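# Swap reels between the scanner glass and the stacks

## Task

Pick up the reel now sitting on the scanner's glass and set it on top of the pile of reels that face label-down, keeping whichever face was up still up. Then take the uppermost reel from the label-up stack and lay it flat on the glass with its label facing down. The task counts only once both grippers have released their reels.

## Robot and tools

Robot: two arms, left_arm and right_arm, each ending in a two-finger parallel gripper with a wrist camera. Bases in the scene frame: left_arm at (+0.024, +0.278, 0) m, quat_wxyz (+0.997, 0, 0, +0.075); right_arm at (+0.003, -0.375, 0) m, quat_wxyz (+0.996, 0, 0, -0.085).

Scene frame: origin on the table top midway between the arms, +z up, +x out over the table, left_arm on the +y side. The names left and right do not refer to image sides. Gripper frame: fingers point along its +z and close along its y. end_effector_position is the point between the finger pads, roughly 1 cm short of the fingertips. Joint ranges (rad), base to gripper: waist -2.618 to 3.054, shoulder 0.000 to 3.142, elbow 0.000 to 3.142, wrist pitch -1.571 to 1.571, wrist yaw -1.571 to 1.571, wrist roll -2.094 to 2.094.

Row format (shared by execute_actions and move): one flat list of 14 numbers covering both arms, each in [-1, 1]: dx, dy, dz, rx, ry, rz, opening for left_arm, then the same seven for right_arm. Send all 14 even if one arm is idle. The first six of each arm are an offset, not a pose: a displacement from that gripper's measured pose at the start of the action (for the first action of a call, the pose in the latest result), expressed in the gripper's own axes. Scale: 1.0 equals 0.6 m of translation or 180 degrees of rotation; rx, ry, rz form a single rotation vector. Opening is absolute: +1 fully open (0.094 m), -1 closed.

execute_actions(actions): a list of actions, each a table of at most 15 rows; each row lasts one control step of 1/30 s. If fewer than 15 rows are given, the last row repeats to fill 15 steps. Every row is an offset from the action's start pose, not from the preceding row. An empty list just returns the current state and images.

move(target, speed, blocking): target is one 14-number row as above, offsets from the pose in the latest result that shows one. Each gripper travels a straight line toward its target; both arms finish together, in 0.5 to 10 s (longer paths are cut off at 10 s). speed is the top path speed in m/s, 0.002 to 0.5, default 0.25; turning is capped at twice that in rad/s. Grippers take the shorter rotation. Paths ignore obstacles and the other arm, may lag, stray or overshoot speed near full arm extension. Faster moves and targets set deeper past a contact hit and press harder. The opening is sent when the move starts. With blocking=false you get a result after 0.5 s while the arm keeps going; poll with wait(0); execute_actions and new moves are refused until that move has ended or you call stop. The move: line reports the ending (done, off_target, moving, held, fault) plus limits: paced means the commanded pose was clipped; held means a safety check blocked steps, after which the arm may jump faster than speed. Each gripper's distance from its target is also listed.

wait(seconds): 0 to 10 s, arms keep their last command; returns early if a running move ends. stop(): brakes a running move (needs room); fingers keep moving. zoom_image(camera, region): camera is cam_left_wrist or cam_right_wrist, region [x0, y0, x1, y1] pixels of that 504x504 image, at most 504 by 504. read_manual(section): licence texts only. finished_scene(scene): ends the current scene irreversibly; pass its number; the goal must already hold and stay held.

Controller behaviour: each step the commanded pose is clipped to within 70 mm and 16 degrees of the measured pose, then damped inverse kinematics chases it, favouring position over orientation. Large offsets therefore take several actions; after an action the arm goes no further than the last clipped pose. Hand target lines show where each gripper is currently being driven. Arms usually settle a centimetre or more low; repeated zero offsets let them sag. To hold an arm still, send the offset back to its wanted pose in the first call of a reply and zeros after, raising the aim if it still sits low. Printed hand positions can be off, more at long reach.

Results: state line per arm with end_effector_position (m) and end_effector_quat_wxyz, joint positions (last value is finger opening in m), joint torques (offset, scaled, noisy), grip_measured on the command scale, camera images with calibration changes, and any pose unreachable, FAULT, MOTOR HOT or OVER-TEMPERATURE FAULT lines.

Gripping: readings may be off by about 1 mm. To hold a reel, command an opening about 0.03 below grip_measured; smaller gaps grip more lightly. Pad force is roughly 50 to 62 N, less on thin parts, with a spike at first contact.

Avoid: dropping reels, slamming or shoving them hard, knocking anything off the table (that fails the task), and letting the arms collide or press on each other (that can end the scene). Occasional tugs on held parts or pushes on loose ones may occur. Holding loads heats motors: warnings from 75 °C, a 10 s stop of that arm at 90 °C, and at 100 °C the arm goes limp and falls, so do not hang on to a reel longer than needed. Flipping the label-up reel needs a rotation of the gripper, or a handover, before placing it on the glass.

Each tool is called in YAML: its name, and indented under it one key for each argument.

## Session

execute_actions:
  actions: []

Scene clock: 0.00 s.
left_arm: end_effector_position=(-0.0148, +0.5611, +0.1990) grip_measured=+1.000 end_effector_quat_wxyz=(-0.284, -0.570, +0.648, +0.418) | right_arm: end_effector_position=(+0.4216, -0.2292, +0.3715) grip_measured=+1.000 end_effector_quat_wxyz=(+0.311, +0.094, +0.726, +0.607)
Joint positions: left_arm=[ 0.986  1.646  1.291 -1.527 -1.031 -0.485  0.094] | right_arm=[ 0.163  1.48   1.285  0.069 -0.97   1.122  0.094]
Joint velocities: left_arm=[ 0.002 -0.022  0.017 -0.037 -0.007  0.066  0.   ] | right_arm=[ 0.022 -0.012 -0.012  0.007 -0.051 -0.037  0.   ]
Joint torques (N m, as the arm reports them, + toward a larger angle): no reading
Hand target (left_arm): -0.015, +0.563, +0.204; -0.278, -0.572, +0.643, +0.427
Hand target (right_arm): +0.419, -0.229, +0.379; +0.320, +0.085, +0.723, +0.607
camera_calibration (this result's frames):
cam_left_wrist: T_world_to_cam=[[0.557669, -0.0745847, -0.826706, 0.216701], [0.276176, -0.92254, 0.26953, 0.490587], [-0.782772, -0.378625, -0.493873, 0.398411], [0, 0, 0, 1]] pos_world=[0.0555299, 0.619597, 0.243685]
cam_right_wrist: T_world_to_cam=[[0.169545, -0.282247, -0.944241, 0.20302], [-0.975196, 0.0902851, -0.202091, 0.549635], [0.142291, 0.955084, -0.259939, 0.359205], [0, 0, 0, 1]] pos_world=[0.45047, -0.335393, 0.396148]

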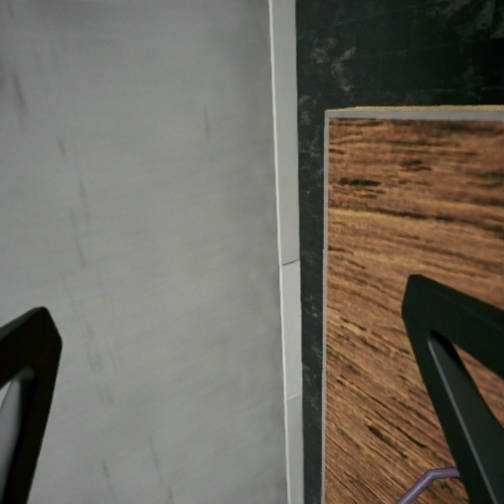

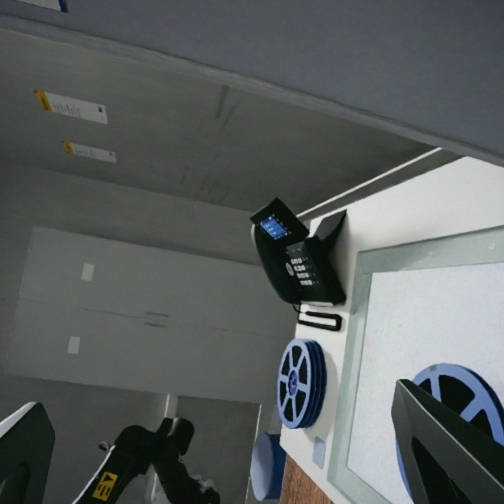

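move:
  target: [0.283,-0.123,-0.73,0.411,-0.329,0.336,1,0.06,-0.07,-0.36,0.387,0.083,-0.167,1]

Scene clock: 18.00 s.
left_arm: end_effector_position=(+0.3494, +0.2990, +0.3164) grip_measured=+1.000 end_effector_quat_wxyz=(+0.223, -0.007, +0.975, +0.001) | right_arm: end_effector_position=(+0.2899, -0.4007, +0.3332) grip_measured=+1.000 end_effector_quat_wxyz=(+0.255, +0.007, +0.967, +0.003)
Joint positions: left_arm=[-0.074  1.577  2.011 -1.556  0.029  0.057  0.094] | right_arm=[ 0.032  1.419  1.918 -1.558 -0.07  -0.105  0.094]
Joint velocities: left_arm=[-0.012  0.007  0.002 -0.081  0.066  0.007  0.   ] | right_arm=[-0.012 -0.002  0.007 -0.066  0.007 -0.051  0.   ]
Joint torques (N m, as the arm reports them, + toward a larger angle): left_arm=[-0.56 -4.56  8.98  1.34  0.07  0.09] | right_arm=[ 0.61 -6.46  5.18  0.87  0.03 -0.03]
Hand target (left_arm): +0.356, +0.294, +0.324; +0.241, +0.004, +0.971, -0.004
Hand target (right_arm): +0.282, -0.399, +0.335; +0.256, +0.001, +0.967, -0.001
Off the commanded pose (left_arm): 0.018 m, 3 deg.
Off the commanded pose (right_arm): 0.009 m, 1 deg.
joint sent to its limit (right arm) — the command would take joint 4 (wrist pitch) past its lower limit, so that joint was sent only as far as its limit.
move: off_target (left_arm)
camera_calibration (this result's frames):
cam_left_wrist: T_world_to_cam=[[-0.0752307, -0.995856, 0.0510927, 0.309929], [-0.984753, 0.0822561, 0.153282, 0.293508], [-0.15685, -0.0387821, -0.986861, 0.477852], [0, 0, 0, 1]] pos_world=[0.3873, 0.303034, 0.410748]
cam_right_wrist: T_world_to_cam=[[-0.0800054, -0.996308, 0.0311402, -0.39807], [-0.996346, 0.0789937, -0.0324664, 0.374], [0.0298867, -0.0336239, -0.998988, 0.414454], [0, 0, 0, 1]] pos_world=[0.328399, -0.412208, 0.438573]

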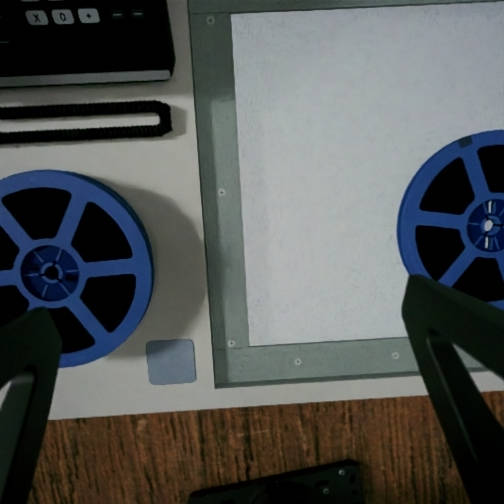

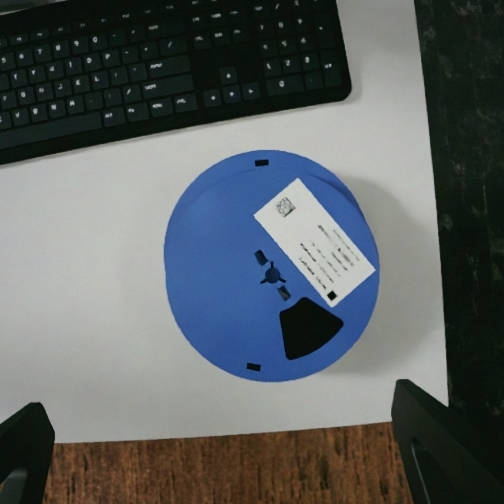

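move:
  target: [0.153,-0.307,0.308,-0.097,0.12,-0.421,-0.45,0.23,-0.138,0.258,0.084,0.149,0.316,-0.3]

Scene clock: 51.63 s.
left_arm: end_effector_position=(+0.3530, +0.1228, +0.1110) grip_measured=-0.448 end_effector_quat_wxyz=(+0.002, -0.630, +0.776, +0.006) | right_arm: end_effector_position=(+0.2458, -0.4792, +0.1350) grip_measured=-0.299 end_effector_quat_wxyz=(+0.004, +0.486, +0.874, +0.003)
Joint positions: left_arm=[-0.599  1.937  1.674 -1.318 -0.01  -1.812  0.026] | right_arm=[-0.245  1.533  1.297 -1.326 -0.005  0.601  0.033]
Joint velocities: left_arm=[ 0.012 -0.022 -0.007  0.051 -0.007 -0.081 -0.001] | right_arm=[-0.007 -0.002 -0.012 -0.037 -0.081 -0.007  0.   ]
Joint torques (N m, as the arm reports them, + toward a larger angle): left_arm=[-0.51 -9.29  5.43  0.39  0.   -0.13] | right_arm=[-0.46 -5.54  6.12  0.29  0.04  0.06]
Hand target (left_arm): +0.351, +0.120, +0.108; -0.000, -0.632, +0.775, +0.006
Hand target (right_arm): +0.245, -0.482, +0.130; -0.000, +0.492, +0.871, +0.000
Off the commanded pose (left_arm): 0.009 m, 1 deg.
Off the commanded pose (right_arm): 0.006 m, 1 deg.
move: done
camera_calibration (this result's frames):
cam_left_wrist: T_world_to_cam=[[0.962035, -0.26234, 0.0752767, -0.313668], [-0.258783, -0.789165, 0.557001, 0.148951], [-0.0867178, -0.555335, -0.827093, 0.289909], [0, 0, 0, 1]] pos_world=[0.365446, 0.196256, 0.180428]
cam_right_wrist: T_world_to_cam=[[-0.868177, -0.492656, 0.0596568, -0.0423814], [-0.414205, 0.785588, 0.459659, 0.458858], [-0.273319, 0.374355, -0.88609, 0.469963], [0, 0, 0, 1]] pos_world=[0.281716, -0.557285, 0.20804]

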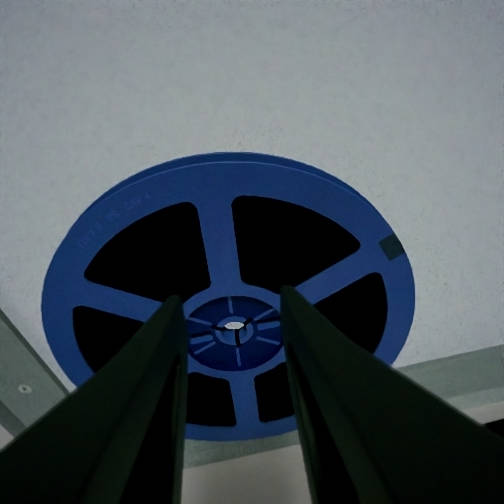

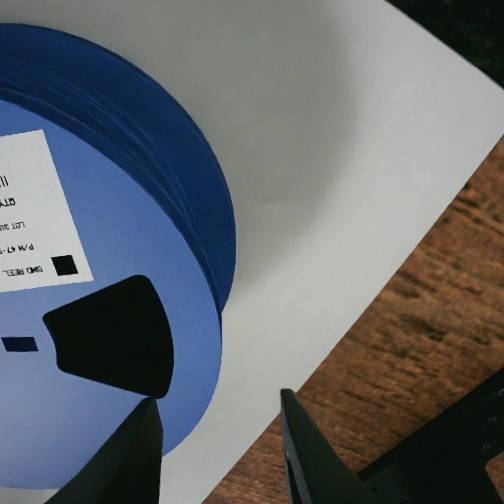

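move:
  target: [0.008,0.012,0.085,0,0,0,-0.45,0.005,0.008,0.045,0,0,0,-0.3]
  speed: 0.08

Scene clock: 66.27 s.
left_arm: end_effector_position=(+0.3481, +0.1231, +0.0644) grip_measured=-0.448 end_effector_quat_wxyz=(+0.003, -0.630, +0.777, +0.005) | right_arm: end_effector_position=(+0.2478, -0.4761, +0.1128) grip_measured=-0.299 end_effector_quat_wxyz=(+0.007, +0.487, +0.873, +0.003)
Joint positions: left_arm=[-0.604  1.937  1.488 -1.127 -0.01  -1.816  0.026] | right_arm=[-0.231  1.533  1.208 -1.231 -0.005  0.618  0.033]
Joint velocities: left_arm=[ 0.002  0.007  0.002  0.022 -0.095  0.022  0.001] | right_arm=[ 0.012 -0.002 -0.002 -0.007 -0.007 -0.007 -0.   ]
Joint torques (N m, as the arm reports them, + toward a larger angle): left_arm=[-0.59 -8.85  5.43  0.42 -0.05 -0.13] | right_arm=[ 0.58 -5.87  5.95  0.28 -0.01  0.08]
Hand target (left_arm): +0.346, +0.121, +0.060; +0.002, -0.630, +0.776, +0.007
Hand target (right_arm): +0.248, -0.474, +0.108; +0.004, +0.486, +0.874, +0.003
Off the commanded pose (left_arm): 0.006 m, 0 deg.
Off the commanded pose (right_arm): 0.005 m, 0 deg.
move: done
camera_calibration (this result's frames):
cam_left_wrist: T_world_to_cam=[[0.961479, -0.263284, 0.0789881, -0.305366], [-0.261531, -0.787756, 0.557712, 0.17465], [-0.0846134, -0.556886, -0.826268, 0.250437], [0, 0, 0, 1]] pos_world=[0.36047, 0.196649, 0.133644]
cam_right_wrist: T_world_to_cam=[[-0.870186, -0.489547, 0.0558604, -0.0353959], [-0.41407, 0.788011, 0.455615, 0.469024], [-0.267064, 0.37334, -0.888422, 0.44792], [0, 0, 0, 1]] pos_world=[0.283031, -0.55415, 0.186225]

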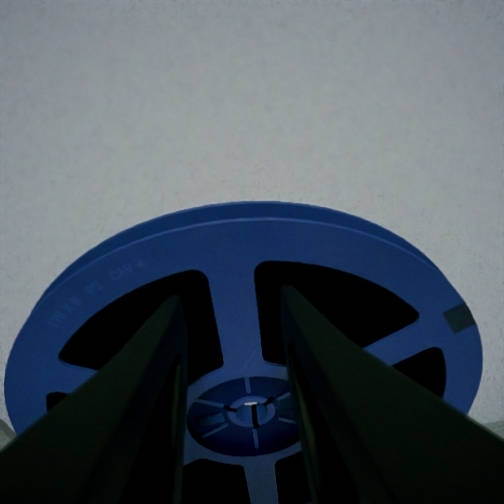

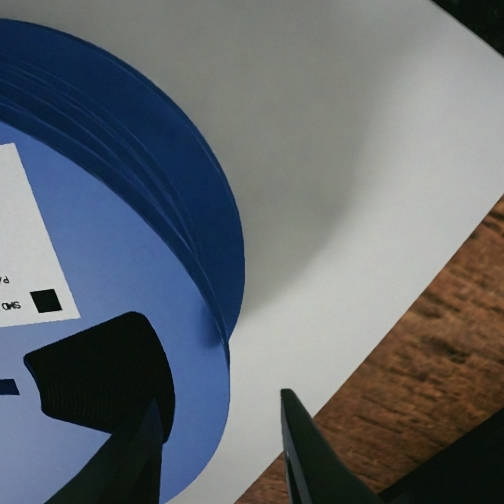

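move:
  target: [0,0,0.04,0,0,0,-0.45,0,0.005,0.04,0,0,0,-0.3]
  speed: 0.02

move:
  target: [0,0,0,0,0,0,-1,0,0,0,0,0,0,-1]

move:
  target: [0,0,-0.15,0,0,0,-1,0,0,-0.1,0,0,0,-1]
  speed: 0.06

Scene clock: 75.73 s.
left_arm: end_effector_position=(+0.3501, +0.1221, +0.0521) grip_measured=-0.448 end_effector_quat_wxyz=(+0.005, -0.630, +0.777, +0.000) | right_arm: end_effector_position=(+0.2499, -0.4770, +0.0973) grip_measured=-0.299 end_effector_quat_wxyz=(+0.016, +0.489, +0.872, +0.004)
Joint positions: left_arm=[-0.604  1.946  1.451 -1.071 -0.01  -1.816  0.026] | right_arm=[-0.231  1.533  1.146 -1.152 -0.005  0.622  0.033]
Joint velocities: left_arm=[ 0.007 -0.002  0.002  0.037 -0.037  0.022 -0.001] | right_arm=[ 0.007  0.012  0.002 -0.037  0.022  0.051 -0.001]
Joint torques (N m, as the arm reports them, + toward a larger angle): left_arm=[ 0.15 -8.13  3.8   0.65 -0.05  0.  ] | right_arm=[ 0.59 -4.7   5.7   0.36 -0.01  0.07]
Hand target (left_arm): +0.348, +0.124, +0.041; +0.003, -0.630, +0.777, +0.005
Hand target (right_arm): +0.250, -0.474, +0.089; +0.007, +0.487, +0.873, +0.003
Off the commanded pose (left_arm): 0.012 m, 1 deg.
Off the commanded pose (right_arm): 0.009 m, 1 deg.
move: off_target (left_arm)
camera_calibration (this result's frames):
cam_left_wrist: T_world_to_cam=[[0.960732, -0.26292, 0.0887009, -0.306779], [-0.266508, -0.785331, 0.558774, 0.182637], [-0.0772532, -0.560471, -0.824563, 0.237733], [0, 0, 0, 1]] pos_world=[0.361772, 0.196015, 0.121185]
cam_right_wrist: T_world_to_cam=[[-0.873201, -0.485232, 0.0455011, -0.0292667], [-0.417416, 0.792806, 0.444098, 0.481988], [-0.251564, 0.368793, -0.894822, 0.429582], [0, 0, 0, 1]] pos_world=[0.283701, -0.554751, 0.171682]

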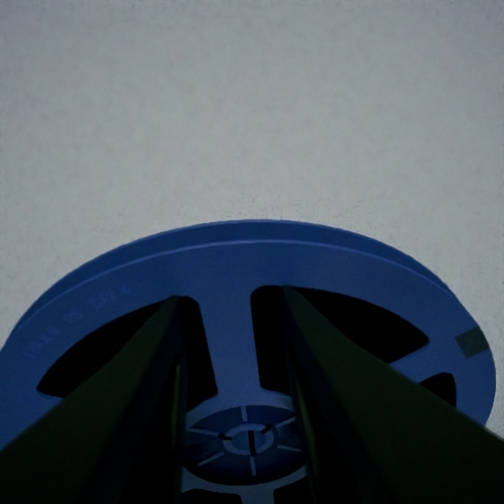

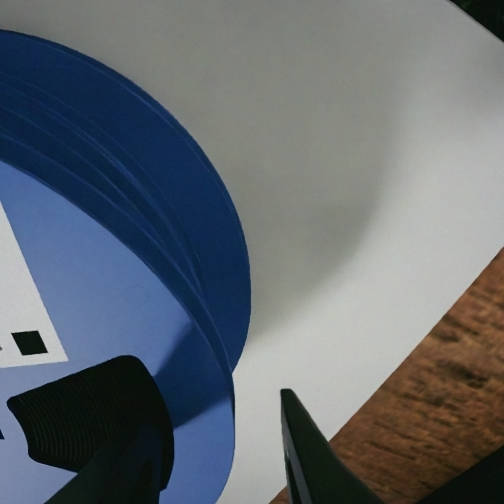

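Scene clock: 76.23 s.
left_arm: end_effector_position=(+0.3494, +0.1224, +0.0524) grip_measured=-0.995 end_effector_quat_wxyz=(+0.005, -0.630, +0.777, +0.001) | right_arm: end_effector_position=(+0.2502, -0.4763, +0.0973) grip_measured=-0.683 end_effector_quat_wxyz=(+0.015, +0.489, +0.872, +0.006)
Joint positions: left_arm=[-0.604  1.946  1.451 -1.074 -0.009 -1.816  0.   ] | right_arm=[-0.231  1.533  1.146 -1.152 -0.009  0.622  0.015]
Joint velocities: left_arm=[ 0.017  0.012  0.002 -0.037 -0.037  0.007 -0.   ] | right_arm=[ 0.002  0.002  0.007  0.051  0.007 -0.022  0.   ]
Joint torques (N m, as the arm reports them, + toward a larger angle): left_arm=[ 0.03 -9.06  6.7   0.34 -0.05 -0.02] | right_arm=[-0.02 -6.43  7.04  0.22  0.02  0.01]
Hand target (left_arm): +0.350, +0.122, +0.052; +0.005, -0.630, +0.777, +0.000
Hand target (right_arm): +0.250, -0.477, +0.097; +0.015, +0.489, +0.872, +0.004
Off the commanded pose (left_arm): 0.001 m, 0 deg.
Off the commanded pose (right_arm): 0.001 m, 0 deg.
move: done
camera_calibration (this result's frames):
cam_left_wrist: T_world_to_cam=[[0.960926, -0.262979, 0.0863899, -0.306036], [-0.265266, -0.785699, 0.558848, 0.182118], [-0.0790885, -0.559927, -0.824758, 0.238619], [0, 0, 0, 1]] pos_world=[0.361259, 0.196218, 0.121465]
cam_right_wrist: T_world_to_cam=[[-0.873022, -0.485851, 0.0422069, -0.0286975], [-0.41855, 0.790876, 0.446464, 0.480695], [-0.250296, 0.372108, -0.893805, 0.430569], [0, 0, 0, 1]] pos_world=[0.283911, -0.554331, 0.171443]

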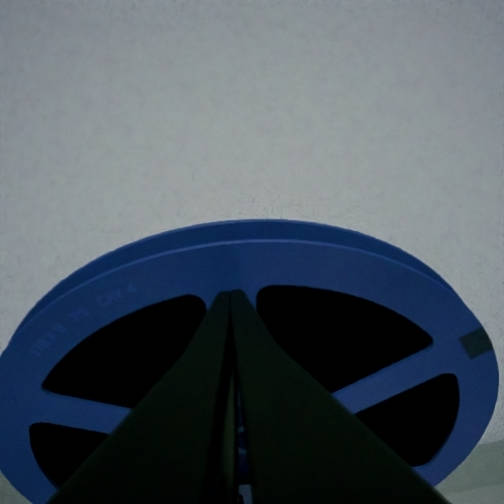

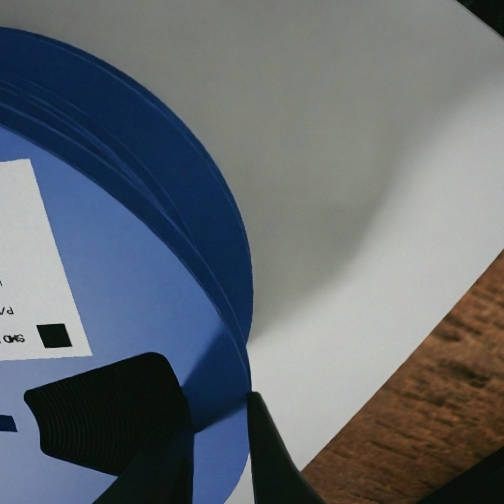

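Scene clock: 78.23 s.
left_arm: end_effector_position=(+0.3481, +0.1230, +0.1283) grip_measured=-0.995 end_effector_quat_wxyz=(-0.000, -0.630, +0.777, +0.011) | right_arm: end_effector_position=(+0.2436, -0.4735, +0.1456) grip_measured=-0.683 end_effector_quat_wxyz=(-0.004, +0.489, +0.872, +0.004)
Joint positions: left_arm=[-0.604  1.931  1.734 -1.395 -0.009 -1.816  0.   ] | right_arm=[-0.231  1.533  1.339 -1.384 -0.009  0.622  0.015]
Joint velocities: left_arm=[-0.002 -0.002 -0.017  0.007 -0.125 -0.051 -0.   ] | right_arm=[-0.012  0.007 -0.017 -0.022 -0.051  0.007  0.   ]
Joint torques (N m, as the arm reports them, + toward a larger angle): left_arm=[ -0.42 -10.65   9.55   0.    -0.05  -0.1 ] | right_arm=[-0.11 -7.65 10.1   0.11  0.    0.  ]
Hand target (left_arm): +0.347, +0.121, +0.142; +0.005, -0.630, +0.777, +0.001
Hand target (right_arm): +0.248, -0.476, +0.157; +0.016, +0.489, +0.872, +0.006
Off the commanded pose (left_arm): 0.014 m, 1 deg.
Off the commanded pose (right_arm): 0.013 m, 2 deg.
move: off_target (left_arm, right_arm)
camera_calibration (this result's frames):
cam_left_wrist: T_world_to_cam=[[0.962473, -0.263732, 0.0639601, -0.30872], [-0.253792, -0.791288, 0.556285, 0.136865], [-0.0960994, -0.551642, -0.828526, 0.306881], [0, 0, 0, 1]] pos_world=[0.361361, 0.196168, 0.197869]
cam_right_wrist: T_world_to_cam=[[-0.871081, -0.486672, 0.0660907, -0.0395256], [-0.402071, 0.783906, 0.473107, 0.4429], [-0.282057, 0.385542, -0.878522, 0.482932], [0, 0, 0, 1]] pos_world=[0.279861, -0.552618, 0.21734]

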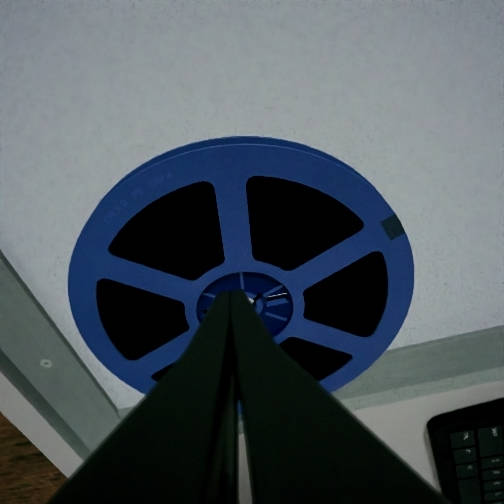

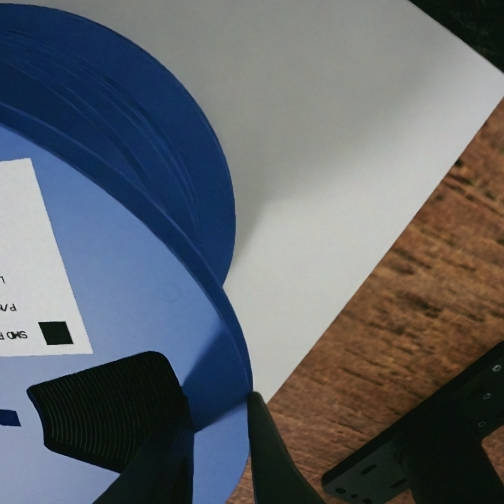

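move:
  target: [0.022,0,0.1,0,0,0,-0.45,0,0,0,0,0,0,-1]
  speed: 0.08

move:
  target: [0,0,0.04,0,0,0,-0.45,0,0,0,0,0,0,-1]
  speed: 0.02

move:
  target: [0,0,0,0,0,0,-1,0,0,0,0,0,0,-1]

Scene clock: 85.00 s.
left_arm: end_effector_position=(+0.3474, +0.1144, +0.0711) grip_measured=-0.452 end_effector_quat_wxyz=(-0.000, -0.629, +0.777, +0.012) | right_arm: end_effector_position=(+0.2434, -0.4734, +0.1456) grip_measured=-0.683 end_effector_quat_wxyz=(-0.004, +0.489, +0.872, +0.004)
Joint positions: left_arm=[-0.626  1.959  1.546 -1.179 -0.009 -1.837  0.026] | right_arm=[-0.231  1.533  1.339 -1.384 -0.009  0.622  0.015]
Joint velocities: left_arm=[-0.012 -0.012 -0.012  0.007  0.022 -0.037  0.   ] | right_arm=[-0.007 -0.007  0.017  0.022 -0.022 -0.051  0.001]
Joint torques (N m, as the arm reports them, + toward a larger angle): left_arm=[-0.58 -9.26  5.48  0.36 -0.04 -0.15] | right_arm=[ 0.02 -6.4   7.03  0.17  0.    0.02]
Hand target (left_arm): +0.345, +0.112, +0.068; -0.000, -0.630, +0.777, +0.012
Hand target (right_arm): +0.244, -0.473, +0.146; -0.004, +0.489, +0.872, +0.004
Off the commanded pose (left_arm): 0.005 m, 0 deg.
Off the commanded pose (right_arm): 0.000 m, 0 deg.
move: done
camera_calibration (this result's frames):
cam_left_wrist: T_world_to_cam=[[0.962088, -0.265248, 0.0634843, -0.306366], [-0.254829, -0.79126, 0.55585, 0.162067], [-0.0972052, -0.550954, -0.828855, 0.255046], [0, 0, 0, 1]] pos_world=[0.360842, 0.187493, 0.140761]
cam_right_wrist: T_world_to_cam=[[-0.871035, -0.486691, 0.0665582, -0.0397307], [-0.401739, 0.783765, 0.473622, 0.442548], [-0.282674, 0.385803, -0.878209, 0.483084], [0, 0, 0, 1]] pos_world=[0.279737, -0.552565, 0.217292]

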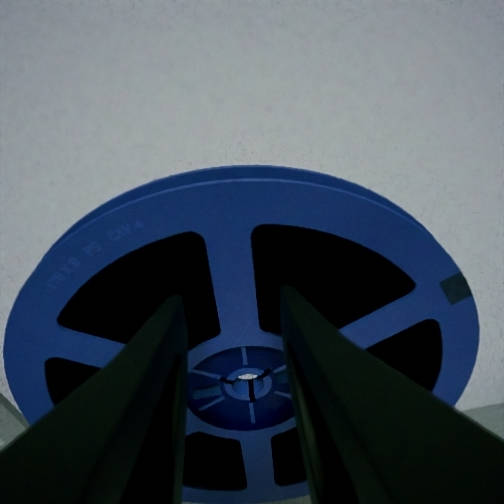

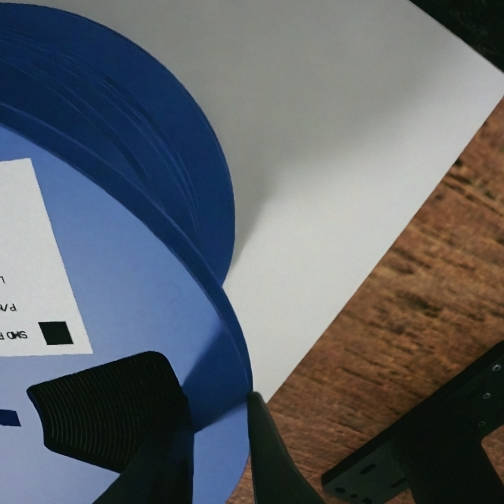

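Scene clock: 86.47 s.
left_arm: end_effector_position=(+0.3486, +0.1138, +0.0522) grip_measured=-0.452 end_effector_quat_wxyz=(+0.001, -0.629, +0.777, +0.009) | right_arm: end_effector_position=(+0.2434, -0.4734, +0.1456) grip_measured=-0.683 end_effector_quat_wxyz=(-0.004, +0.489, +0.872, +0.004)
Joint positions: left_arm=[-0.626  1.974  1.49  -1.103 -0.009 -1.837  0.026] | right_arm=[-0.231  1.533  1.339 -1.384 -0.009  0.622  0.015]
Joint velocities: left_arm=[-0.007 -0.007  0.007  0.007  0.037 -0.066 -0.001] | right_arm=[ 0.012  0.002 -0.007  0.022 -0.007 -0.037 -0.   ]
Joint torques (N m, as the arm reports them, + toward a larger angle): left_arm=[ 0.15 -8.99  5.18  0.36 -0.05 -0.01] | right_arm=[ 0.04 -6.41  7.03  0.14  0.01  0.02]
Hand target (left_arm): +0.348, +0.115, +0.047; -0.000, -0.629, +0.777, +0.012
Hand target (right_arm): +0.243, -0.473, +0.146; -0.004, +0.489, +0.872, +0.004
Off the commanded pose (left_arm): 0.005 m, 0 deg.
Off the commanded pose (right_arm): 0.000 m, 0 deg.
move: done
camera_calibration (this result's frames):
cam_left_wrist: T_world_to_cam=[[0.961751, -0.265074, 0.0690727, -0.306688], [-0.257659, -0.789804, 0.556617, 0.173198], [-0.0929907, -0.553124, -0.827893, 0.237838], [0, 0, 0, 1]] pos_world=[0.3617, 0.187051, 0.121683]
cam_right_wrist: T_world_to_cam=[[-0.871035, -0.486691, 0.0665582, -0.0397307], [-0.401739, 0.783765, 0.473622, 0.442548], [-0.282674, 0.385803, -0.878209, 0.483084], [0, 0, 0, 1]] pos_world=[0.279737, -0.552565, 0.217292]

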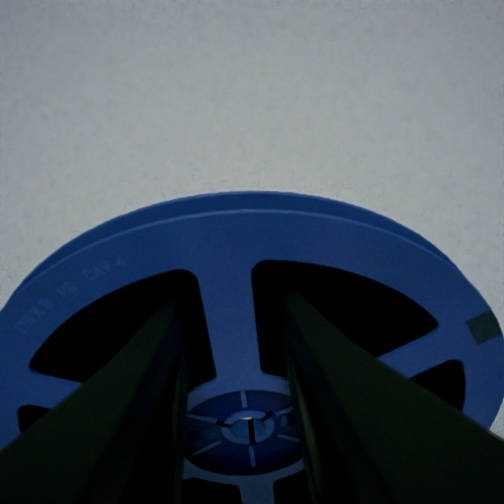

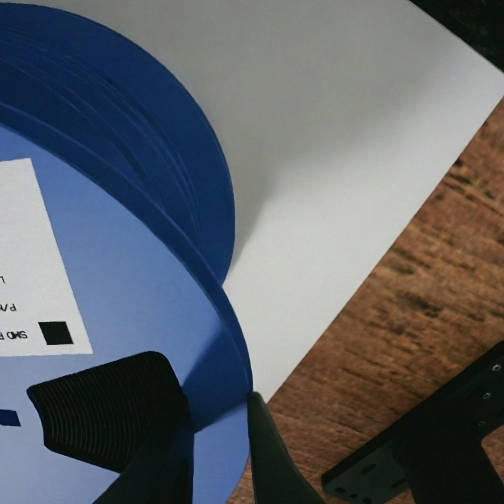

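Scene clock: 86.97 s.
left_arm: end_effector_position=(+0.3494, +0.1134, +0.0527) grip_measured=-0.995 end_effector_quat_wxyz=(+0.002, -0.629, +0.777, +0.007) | right_arm: end_effector_position=(+0.2434, -0.4734, +0.1456) grip_measured=-0.683 end_effector_quat_wxyz=(-0.004, +0.489, +0.872, +0.004)
Joint positions: left_arm=[-0.626  1.972  1.49  -1.1   -0.009 -1.837  0.   ] | right_arm=[-0.231  1.533  1.339 -1.384 -0.009  0.622  0.015]
Joint velocities: left_arm=[ 0.012 -0.017  0.012  0.022 -0.037  0.037  0.   ] | right_arm=[-0.002 -0.012 -0.012 -0.11   0.022 -0.081 -0.   ]
Joint torques (N m, as the arm reports them, + toward a larger angle): left_arm=[ 0.02 -9.16  6.75  0.24 -0.05 -0.02] | right_arm=[ 0.06 -6.42  7.01  0.16 -0.01  0.01]
Hand target (left_arm): +0.349, +0.114, +0.052; +0.001, -0.629, +0.777, +0.009
Hand target (right_arm): +0.243, -0.473, +0.146; -0.004, +0.489, +0.872, +0.004
Off the commanded pose (left_arm): 0.001 m, 0 deg.
Off the commanded pose (right_arm): 0.000 m, 0 deg.
move: done
camera_calibration (this result's frames):
cam_left_wrist: T_world_to_cam=[[0.961561, -0.264558, 0.0735461, -0.307791], [-0.259627, -0.788737, 0.557214, 0.173333], [-0.0894068, -0.55489, -0.827106, 0.237024], [0, 0, 0, 1]] pos_world=[0.362154, 0.186808, 0.122097]
cam_right_wrist: T_world_to_cam=[[-0.871035, -0.486691, 0.0665582, -0.0397307], [-0.401739, 0.783765, 0.473622, 0.442548], [-0.282674, 0.385803, -0.878209, 0.483084], [0, 0, 0, 1]] pos_world=[0.279737, -0.552565, 0.217292]

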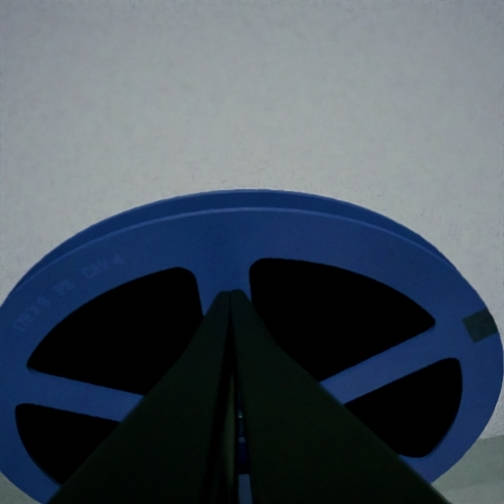

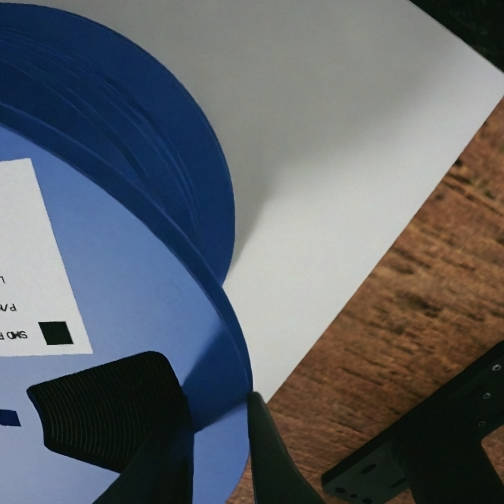

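move:
  target: [0.008,0,-0.012,0,0,0,-0.4,0,0,0,0,0,0,-1]
  speed: 0.03

move:
  target: [0,0,0.05,0,0,0,-0.4,0,0,0,0,0,0,-1]
  speed: 0.02

move:
  target: [0,0,0.01,0,0,0,-1,0,0,0,0,0,0,-1]

Scene clock: 94.37 s.
left_arm: end_effector_position=(+0.3486, +0.1138, +0.0527) grip_measured=-0.402 end_effector_quat_wxyz=(+0.001, -0.630, +0.776, +0.009) | right_arm: end_effector_position=(+0.2434, -0.4734, +0.1456) grip_measured=-0.683 end_effector_quat_wxyz=(-0.004, +0.489, +0.872, +0.004)
Joint positions: left_arm=[-0.626  1.972  1.49  -1.103 -0.009 -1.84   0.028] | right_arm=[-0.231  1.533  1.339 -1.384 -0.009  0.622  0.015]
Joint velocities: left_arm=[-0.012  0.017  0.012 -0.051 -0.037  0.022 -0.   ] | right_arm=[-0.017 -0.007 -0.007  0.022  0.037  0.007  0.   ]
Joint torques (N m, as the arm reports them, + toward a larger angle): left_arm=[-0.88 -9.54  9.24  0.03 -0.04 -0.11] | right_arm=[ 0.05 -6.4   7.    0.16 -0.01  0.02]
Hand target (left_arm): +0.348, +0.109, +0.060; +0.002, -0.629, +0.777, +0.007
Hand target (right_arm): +0.243, -0.473, +0.146; -0.004, +0.489, +0.872, +0.004
Off the commanded pose (left_arm): 0.009 m, 0 deg.
Off the commanded pose (right_arm): 0.000 m, 0 deg.
move: done
camera_calibration (this result's frames):
cam_left_wrist: T_world_to_cam=[[0.962481, -0.262104, 0.0702268, -0.307384], [-0.25584, -0.790312, 0.556734, 0.172322], [-0.090421, -0.553813, -0.827717, 0.237446], [0, 0, 0, 1]] pos_world=[0.361408, 0.187122, 0.122187]
cam_right_wrist: T_world_to_cam=[[-0.871035, -0.486691, 0.0665582, -0.0397307], [-0.401739, 0.783765, 0.473622, 0.442548], [-0.282674, 0.385803, -0.878209, 0.483084], [0, 0, 0, 1]] pos_world=[0.279737, -0.552565, 0.217292]

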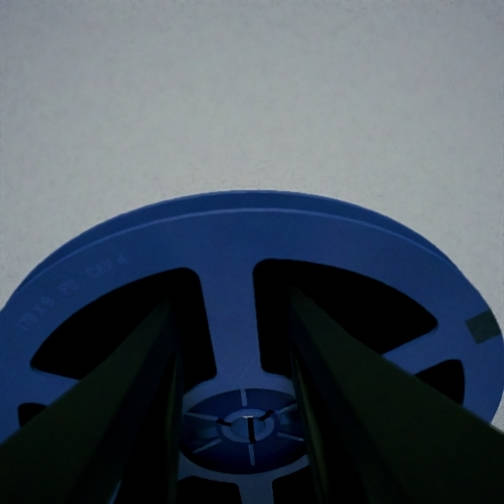

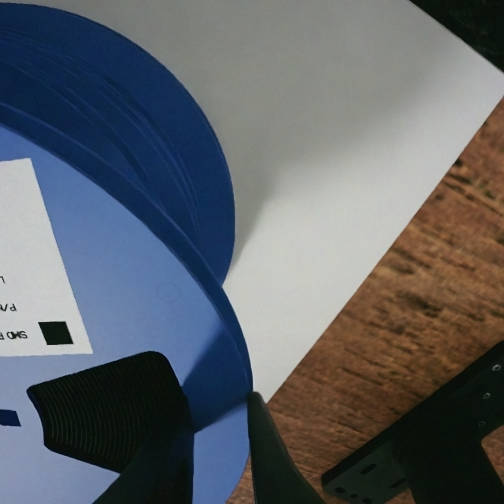

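Scene clock: 96.10 s.
left_arm: end_effector_position=(+0.3514, +0.1123, +0.0495) grip_measured=-0.402 end_effector_quat_wxyz=(+0.007, -0.631, +0.776, -0.004) | right_arm: end_effector_position=(+0.2434, -0.4734, +0.1456) grip_measured=-0.683 end_effector_quat_wxyz=(-0.004, +0.489, +0.872, +0.004)
Joint positions: left_arm=[-0.626  1.961  1.46  -1.057 -0.009 -1.84   0.028] | right_arm=[-0.231  1.533  1.339 -1.384 -0.009  0.622  0.015]
Joint velocities: left_arm=[-0.002  0.017 -0.017 -0.022  0.007 -0.066 -0.   ] | right_arm=[ 0.002  0.007  0.002 -0.037 -0.037  0.066  0.   ]
Joint torques (N m, as the arm reports them, + toward a larger angle): left_arm=[ 0.18 -6.29  1.76  0.96 -0.05  0.  ] | right_arm=[ 0.04 -6.42  7.05  0.16 -0.01  0.01]
Hand target (left_arm): +0.348, +0.115, +0.024; +0.001, -0.630, +0.776, +0.009
Hand target (right_arm): +0.243, -0.473, +0.146; -0.004, +0.489, +0.872, +0.004
Off the commanded pose (left_arm): 0.027 m, 2 deg.
Off the commanded pose (right_arm): 0.000 m, 0 deg.
move: off_target (left_arm)
camera_calibration (this result's frames):
cam_left_wrist: T_world_to_cam=[[0.960389, -0.26099, 0.0976598, -0.310921], [-0.269766, -0.782904, 0.560614, 0.177515], [-0.0698566, -0.564752, -0.822298, 0.227935], [0, 0, 0, 1]] pos_world=[0.362416, 0.186557, 0.118278]
cam_right_wrist: T_world_to_cam=[[-0.871035, -0.486691, 0.0665582, -0.0397307], [-0.401739, 0.783765, 0.473622, 0.442548], [-0.282674, 0.385803, -0.878209, 0.483084], [0, 0, 0, 1]] pos_world=[0.279737, -0.552565, 0.217292]

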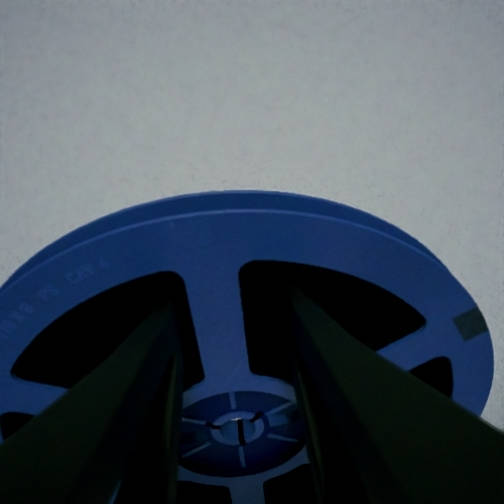

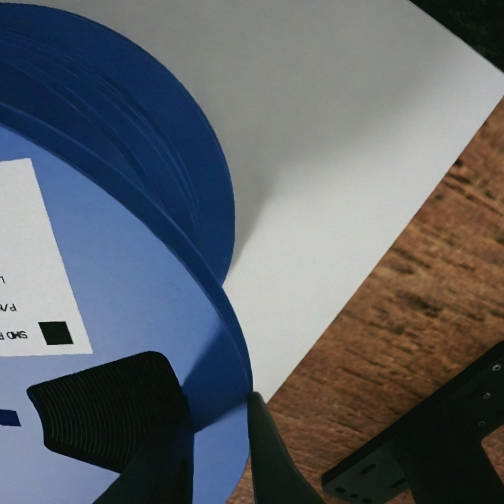

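Scene clock: 96.80 s.
left_arm: end_effector_position=(+0.3503, +0.1125, +0.0505) grip_measured=-0.786 end_effector_quat_wxyz=(+0.006, -0.630, +0.776, -0.004) | right_arm: end_effector_position=(+0.2434, -0.4734, +0.1456) grip_measured=-0.683 end_effector_quat_wxyz=(-0.004, +0.489, +0.872, +0.004)
Joint positions: left_arm=[-0.626  1.958  1.46  -1.062 -0.007 -1.839  0.01 ] | right_arm=[-0.231  1.533  1.339 -1.384 -0.009  0.622  0.015]
Joint velocities: left_arm=[ 0.002  0.007 -0.017 -0.022  0.007 -0.037  0.001] | right_arm=[ 0.007  0.002 -0.002 -0.007 -0.066  0.051  0.   ]
Joint torques (N m, as the arm reports them, + toward a larger angle): left_arm=[ 0.06 -8.51  5.2   0.61 -0.06 -0.03] | right_arm=[ 0.03 -6.38  7.03  0.16 -0.01  0.02]
Hand target (left_arm): +0.351, +0.112, +0.044; +0.007, -0.630, +0.776, -0.004
Hand target (right_arm): +0.243, -0.473, +0.146; -0.004, +0.489, +0.872, +0.004
Off the commanded pose (left_arm): 0.007 m, 0 deg.
Off the commanded pose (right_arm): 0.000 m, 0 deg.
move: done
camera_calibration (this result's frames):
cam_left_wrist: T_world_to_cam=[[0.960416, -0.261696, 0.0954828, -0.309791], [-0.269033, -0.782428, 0.561629, 0.176468], [-0.0722673, -0.565085, -0.821861, 0.229707], [0, 0, 0, 1]] pos_world=[0.361604, 0.186807, 0.119258]
cam_right_wrist: T_world_to_cam=[[-0.871035, -0.486691, 0.0665582, -0.0397307], [-0.401739, 0.783765, 0.473622, 0.442548], [-0.282674, 0.385803, -0.878209, 0.483084], [0, 0, 0, 1]] pos_world=[0.279737, -0.552565, 0.217292]

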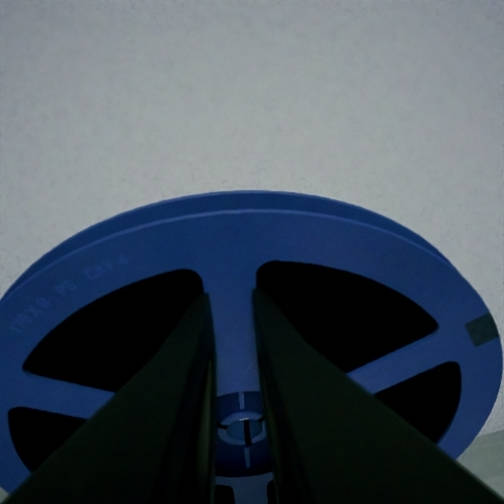

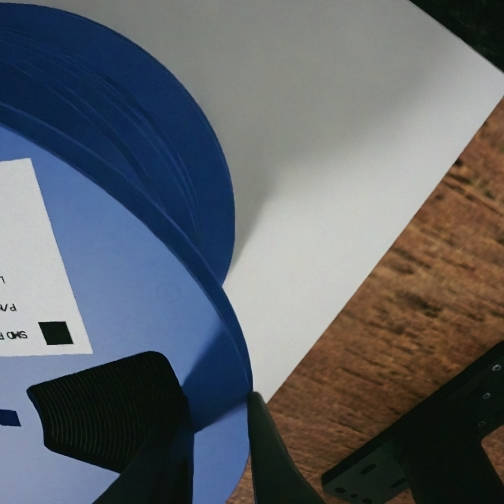

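move:
  target: [0,0,-0.17,0,0,0,-1,0,0,0,0,0,0,-1]
  speed: 0.12

move:
  target: [-0.665,0.162,-0.03,0,0,0,-1,0,0,0,0,0,0,-1]
  speed: 0.2

move:
  target: [0,0,0.06,0,0,0,-1,0,0,0,0,0,0,-1]
  speed: 0.06

Scene clock: 108.83 s.
left_arm: end_effector_position=(+0.3474, +0.1141, +0.1384) grip_measured=-0.786 end_effector_quat_wxyz=(+0.000, -0.630, +0.776, +0.008) | right_arm: end_effector_position=(+0.2434, -0.4734, +0.1456) grip_measured=-0.683 end_effector_quat_wxyz=(-0.004, +0.489, +0.872, +0.004)
Joint positions: left_arm=[-0.626  1.94   1.787 -1.432 -0.007 -1.839  0.01 ] | right_arm=[-0.231  1.533  1.339 -1.384 -0.009  0.622  0.015]
Joint velocities: left_arm=[-0.017 -0.007 -0.002 -0.051  0.022  0.051 -0.001] | right_arm=[ 0.012  0.022 -0.012 -0.037 -0.007 -0.037 -0.   ]
Joint torques (N m, as the arm reports them, + toward a larger angle): left_arm=[ -0.46 -10.6    9.84   0.03  -0.04  -0.1 ] | right_arm=[ 0.01 -6.4   7.05  0.16 -0.01  0.03]
Hand target (left_arm): +0.347, +0.112, +0.152; +0.006, -0.630, +0.776, -0.004
Hand target (right_arm): +0.243, -0.473, +0.146; -0.004, +0.489, +0.872, +0.004
Off the commanded pose (left_arm): 0.014 m, 1 deg.
Off the commanded pose (right_arm): 0.000 m, 0 deg.
move: off_target (left_arm)
camera_calibration (this result's frames):
cam_left_wrist: T_world_to_cam=[[0.962303, -0.262667, 0.0705677, -0.312035], [-0.256306, -0.78898, 0.558407, 0.124284], [-0.0909985, -0.555443, -0.82656, 0.308632], [0, 0, 0, 1]] pos_world=[0.360212, 0.187524, 0.207722]
cam_right_wrist: T_world_to_cam=[[-0.871035, -0.486691, 0.0665582, -0.0397307], [-0.401739, 0.783765, 0.473622, 0.442548], [-0.282674, 0.385803, -0.878209, 0.483084], [0, 0, 0, 1]] pos_world=[0.279737, -0.552565, 0.217292]

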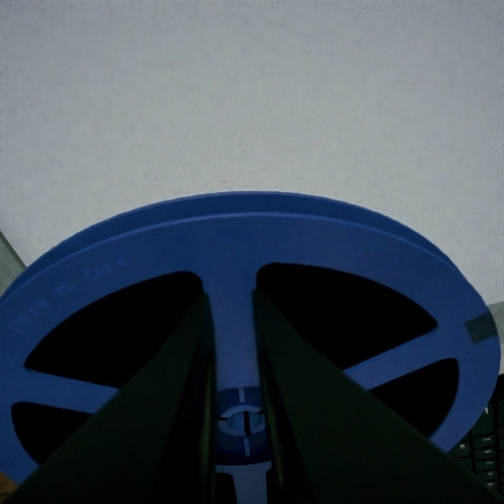

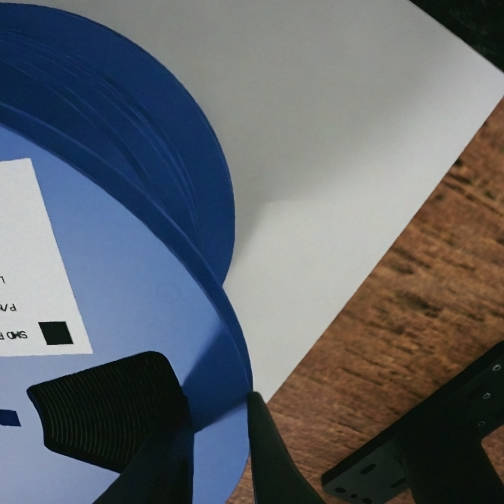

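Scene clock: 111.53 s.
left_arm: end_effector_position=(+0.3381, +0.5252, +0.1564) grip_measured=-0.786 end_effector_quat_wxyz=(+0.002, -0.636, +0.772, +0.004) | right_arm: end_effector_position=(+0.2434, -0.4734, +0.1456) grip_measured=-0.683 end_effector_quat_wxyz=(-0.004, +0.489, +0.872, +0.004)
Joint positions: left_arm=[ 0.509  2.101  2.095 -1.56  -0.008 -0.719  0.01 ] | right_arm=[-0.231  1.533  1.339 -1.384 -0.009  0.622  0.015]
Joint velocities: left_arm=[-0.007  0.002 -0.012 -0.037  0.007  0.007 -0.001] | right_arm=[-0.022 -0.012  0.002 -0.007  0.007  0.022 -0.   ]
Joint torques (N m, as the arm reports them, + toward a larger angle): left_arm=[ -0.22 -10.85   9.79   0.07   0.06   0.09] | right_arm=[ 0.05 -6.39  7.05  0.16 -0.01  0.01]
Hand target (left_arm): +0.340, +0.522, +0.166; +0.008, -0.630, +0.776, -0.001
Hand target (right_arm): +0.243, -0.473, +0.146; -0.004, +0.489, +0.872, +0.004
Off the commanded pose (left_arm): 0.007 m, 1 deg.
Off the commanded pose (right_arm): 0.000 m, 0 deg.
joint sent to its limit (left arm) — the command would take joint 4 (wrist pitch) past its lower limit, so that joint was sent only as far as its limit.
move: done
camera_calibration (this result's frames):
cam_left_wrist: T_world_to_cam=[[0.965619, -0.247666, 0.0790073, -0.206656], [-0.248608, -0.790922, 0.559138, 0.434554], [-0.0759908, -0.559556, -0.825301, 0.54788], [0, 0, 0, 1]] pos_world=[0.349219, 0.599087, 0.225517]
cam_right_wrist: T_world_to_cam=[[-0.871035, -0.486691, 0.0665582, -0.0397307], [-0.401739, 0.783765, 0.473622, 0.442548], [-0.282674, 0.385803, -0.878209, 0.483084], [0, 0, 0, 1]] pos_world=[0.279737, -0.552565, 0.217292]

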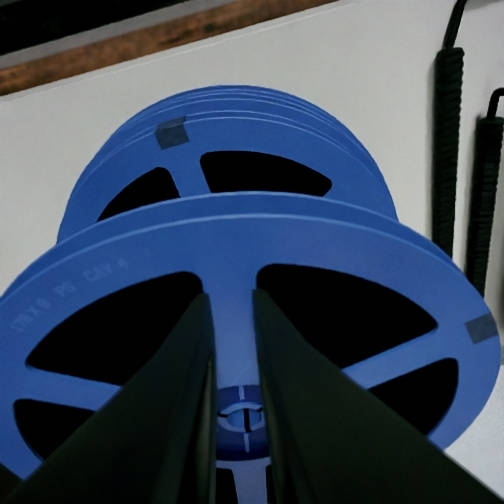

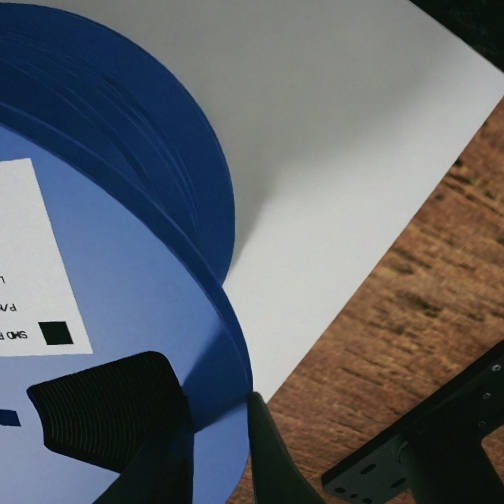

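Scene clock: 112.63 s.
left_arm: end_effector_position=(+0.3386, +0.5257, +0.1144) grip_measured=-0.786 end_effector_quat_wxyz=(-0.009, -0.636, +0.772, +0.004) | right_arm: end_effector_position=(+0.2434, -0.4734, +0.1456) grip_measured=-0.683 end_effector_quat_wxyz=(-0.004, +0.489, +0.872, +0.004)
Joint positions: left_arm=[ 0.509  2.101  1.926 -1.414 -0.008 -0.719  0.01 ] | right_arm=[-0.231  1.533  1.339 -1.384 -0.009  0.622  0.015]
Joint velocities: left_arm=[ 0.012  0.007 -0.007  0.081  0.007  0.007 -0.   ] | right_arm=[-0.012 -0.002  0.017 -0.037  0.007  0.051  0.   ]
Joint torques (N m, as the arm reports them, + toward a larger angle): left_arm=[  0.17 -12.36   5.69   0.34  -0.05   0.  ] | right_arm=[ 0.07 -6.4   7.04  0.16 -0.02  0.02]
Hand target (left_arm): +0.338, +0.526, +0.120; +0.002, -0.636, +0.772, +0.004
Hand target (right_arm): +0.243, -0.473, +0.146; -0.004, +0.489, +0.872, +0.004
Off the commanded pose (left_arm): 0.006 m, 1 deg.
Off the commanded pose (right_arm): 0.000 m, 0 deg.
move: done
camera_calibration (this result's frames):
cam_left_wrist: T_world_to_cam=[[0.966901, -0.246671, 0.0652351, -0.203171], [-0.23853, -0.783103, 0.574329, 0.449257], [-0.0905844, -0.57088, -0.816021, 0.523375], [0, 0, 0, 1]] pos_world=[0.351017, 0.600482, 0.182318]
cam_right_wrist: T_world_to_cam=[[-0.871035, -0.486691, 0.0665582, -0.0397307], [-0.401739, 0.783765, 0.473622, 0.442548], [-0.282674, 0.385803, -0.878209, 0.483084], [0, 0, 0, 1]] pos_world=[0.279737, -0.552565, 0.217292]

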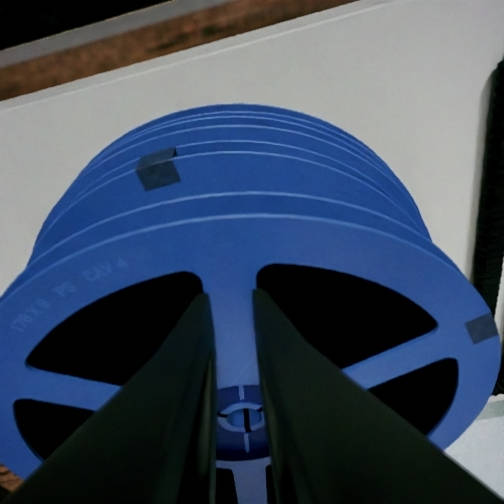

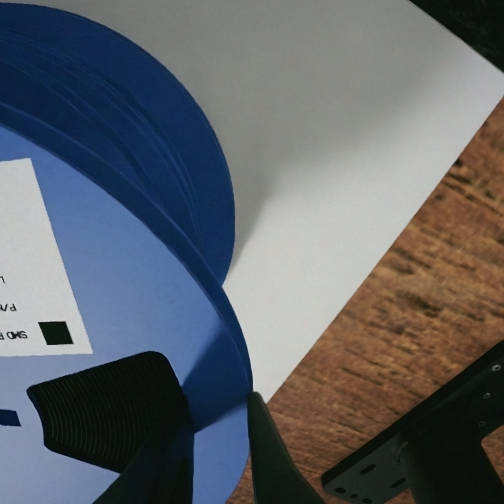

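move:
  target: [-0.008,0,0.03,0,0,0,-1,0,0,0,0,0,0,-1]
  speed: 0.04

Scene clock: 119.10 s.
left_arm: end_effector_position=(+0.3413, +0.5277, +0.0968) grip_measured=-0.786 end_effector_quat_wxyz=(-0.012, -0.636, +0.772, +0.005) | right_arm: end_effector_position=(+0.2434, -0.4734, +0.1456) grip_measured=-0.683 end_effector_quat_wxyz=(-0.004, +0.489, +0.872, +0.004)
Joint positions: left_arm=[ 0.509  2.12   1.886 -1.36  -0.008 -0.719  0.01 ] | right_arm=[-0.231  1.533  1.339 -1.384 -0.009  0.622  0.015]
Joint velocities: left_arm=[-0.007 -0.002  0.002  0.066  0.051 -0.022  0.001] | right_arm=[ 0.012 -0.012  0.002  0.007  0.081  0.007  0.001]
Joint torques (N m, as the arm reports them, + toward a larger angle): left_arm=[  0.64 -11.1    5.72   0.37  -0.05   0.07] | right_arm=[ 0.04 -6.41  7.05  0.15  0.    0.02]
Hand target (left_arm): +0.339, +0.531, +0.096; -0.009, -0.636, +0.772, +0.004
Hand target (right_arm): +0.243, -0.473, +0.146; -0.004, +0.489, +0.872, +0.004
Off the commanded pose (left_arm): 0.003 m, 0 deg.
Off the commanded pose (right_arm): 0.000 m, 0 deg.
move: done
camera_calibration (this result's frames):
cam_left_wrist: T_world_to_cam=[[0.967207, -0.246434, 0.0614942, -0.203936], [-0.23575, -0.780946, 0.578399, 0.459088], [-0.0945132, -0.573928, -0.813433, 0.513154], [0, 0, 0, 1]] pos_world=[0.353978, 0.60278, 0.164422]
cam_right_wrist: T_world_to_cam=[[-0.871035, -0.486691, 0.0665582, -0.0397307], [-0.401739, 0.783765, 0.473622, 0.442548], [-0.282674, 0.385803, -0.878209, 0.483084], [0, 0, 0, 1]] pos_world=[0.279737, -0.552565, 0.217292]

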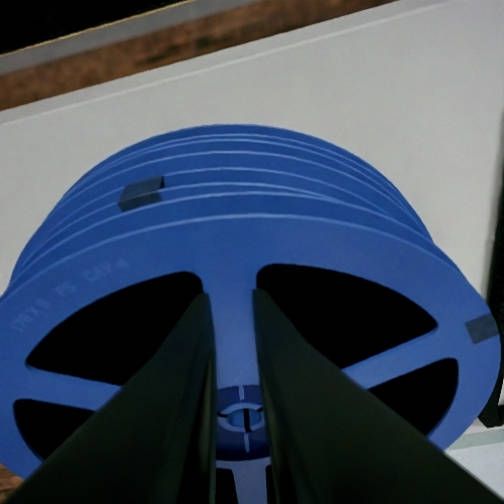

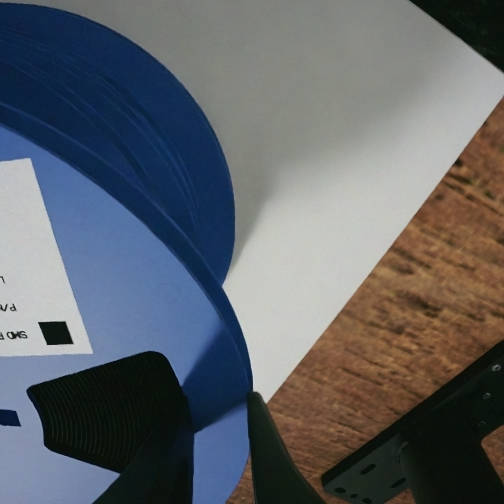

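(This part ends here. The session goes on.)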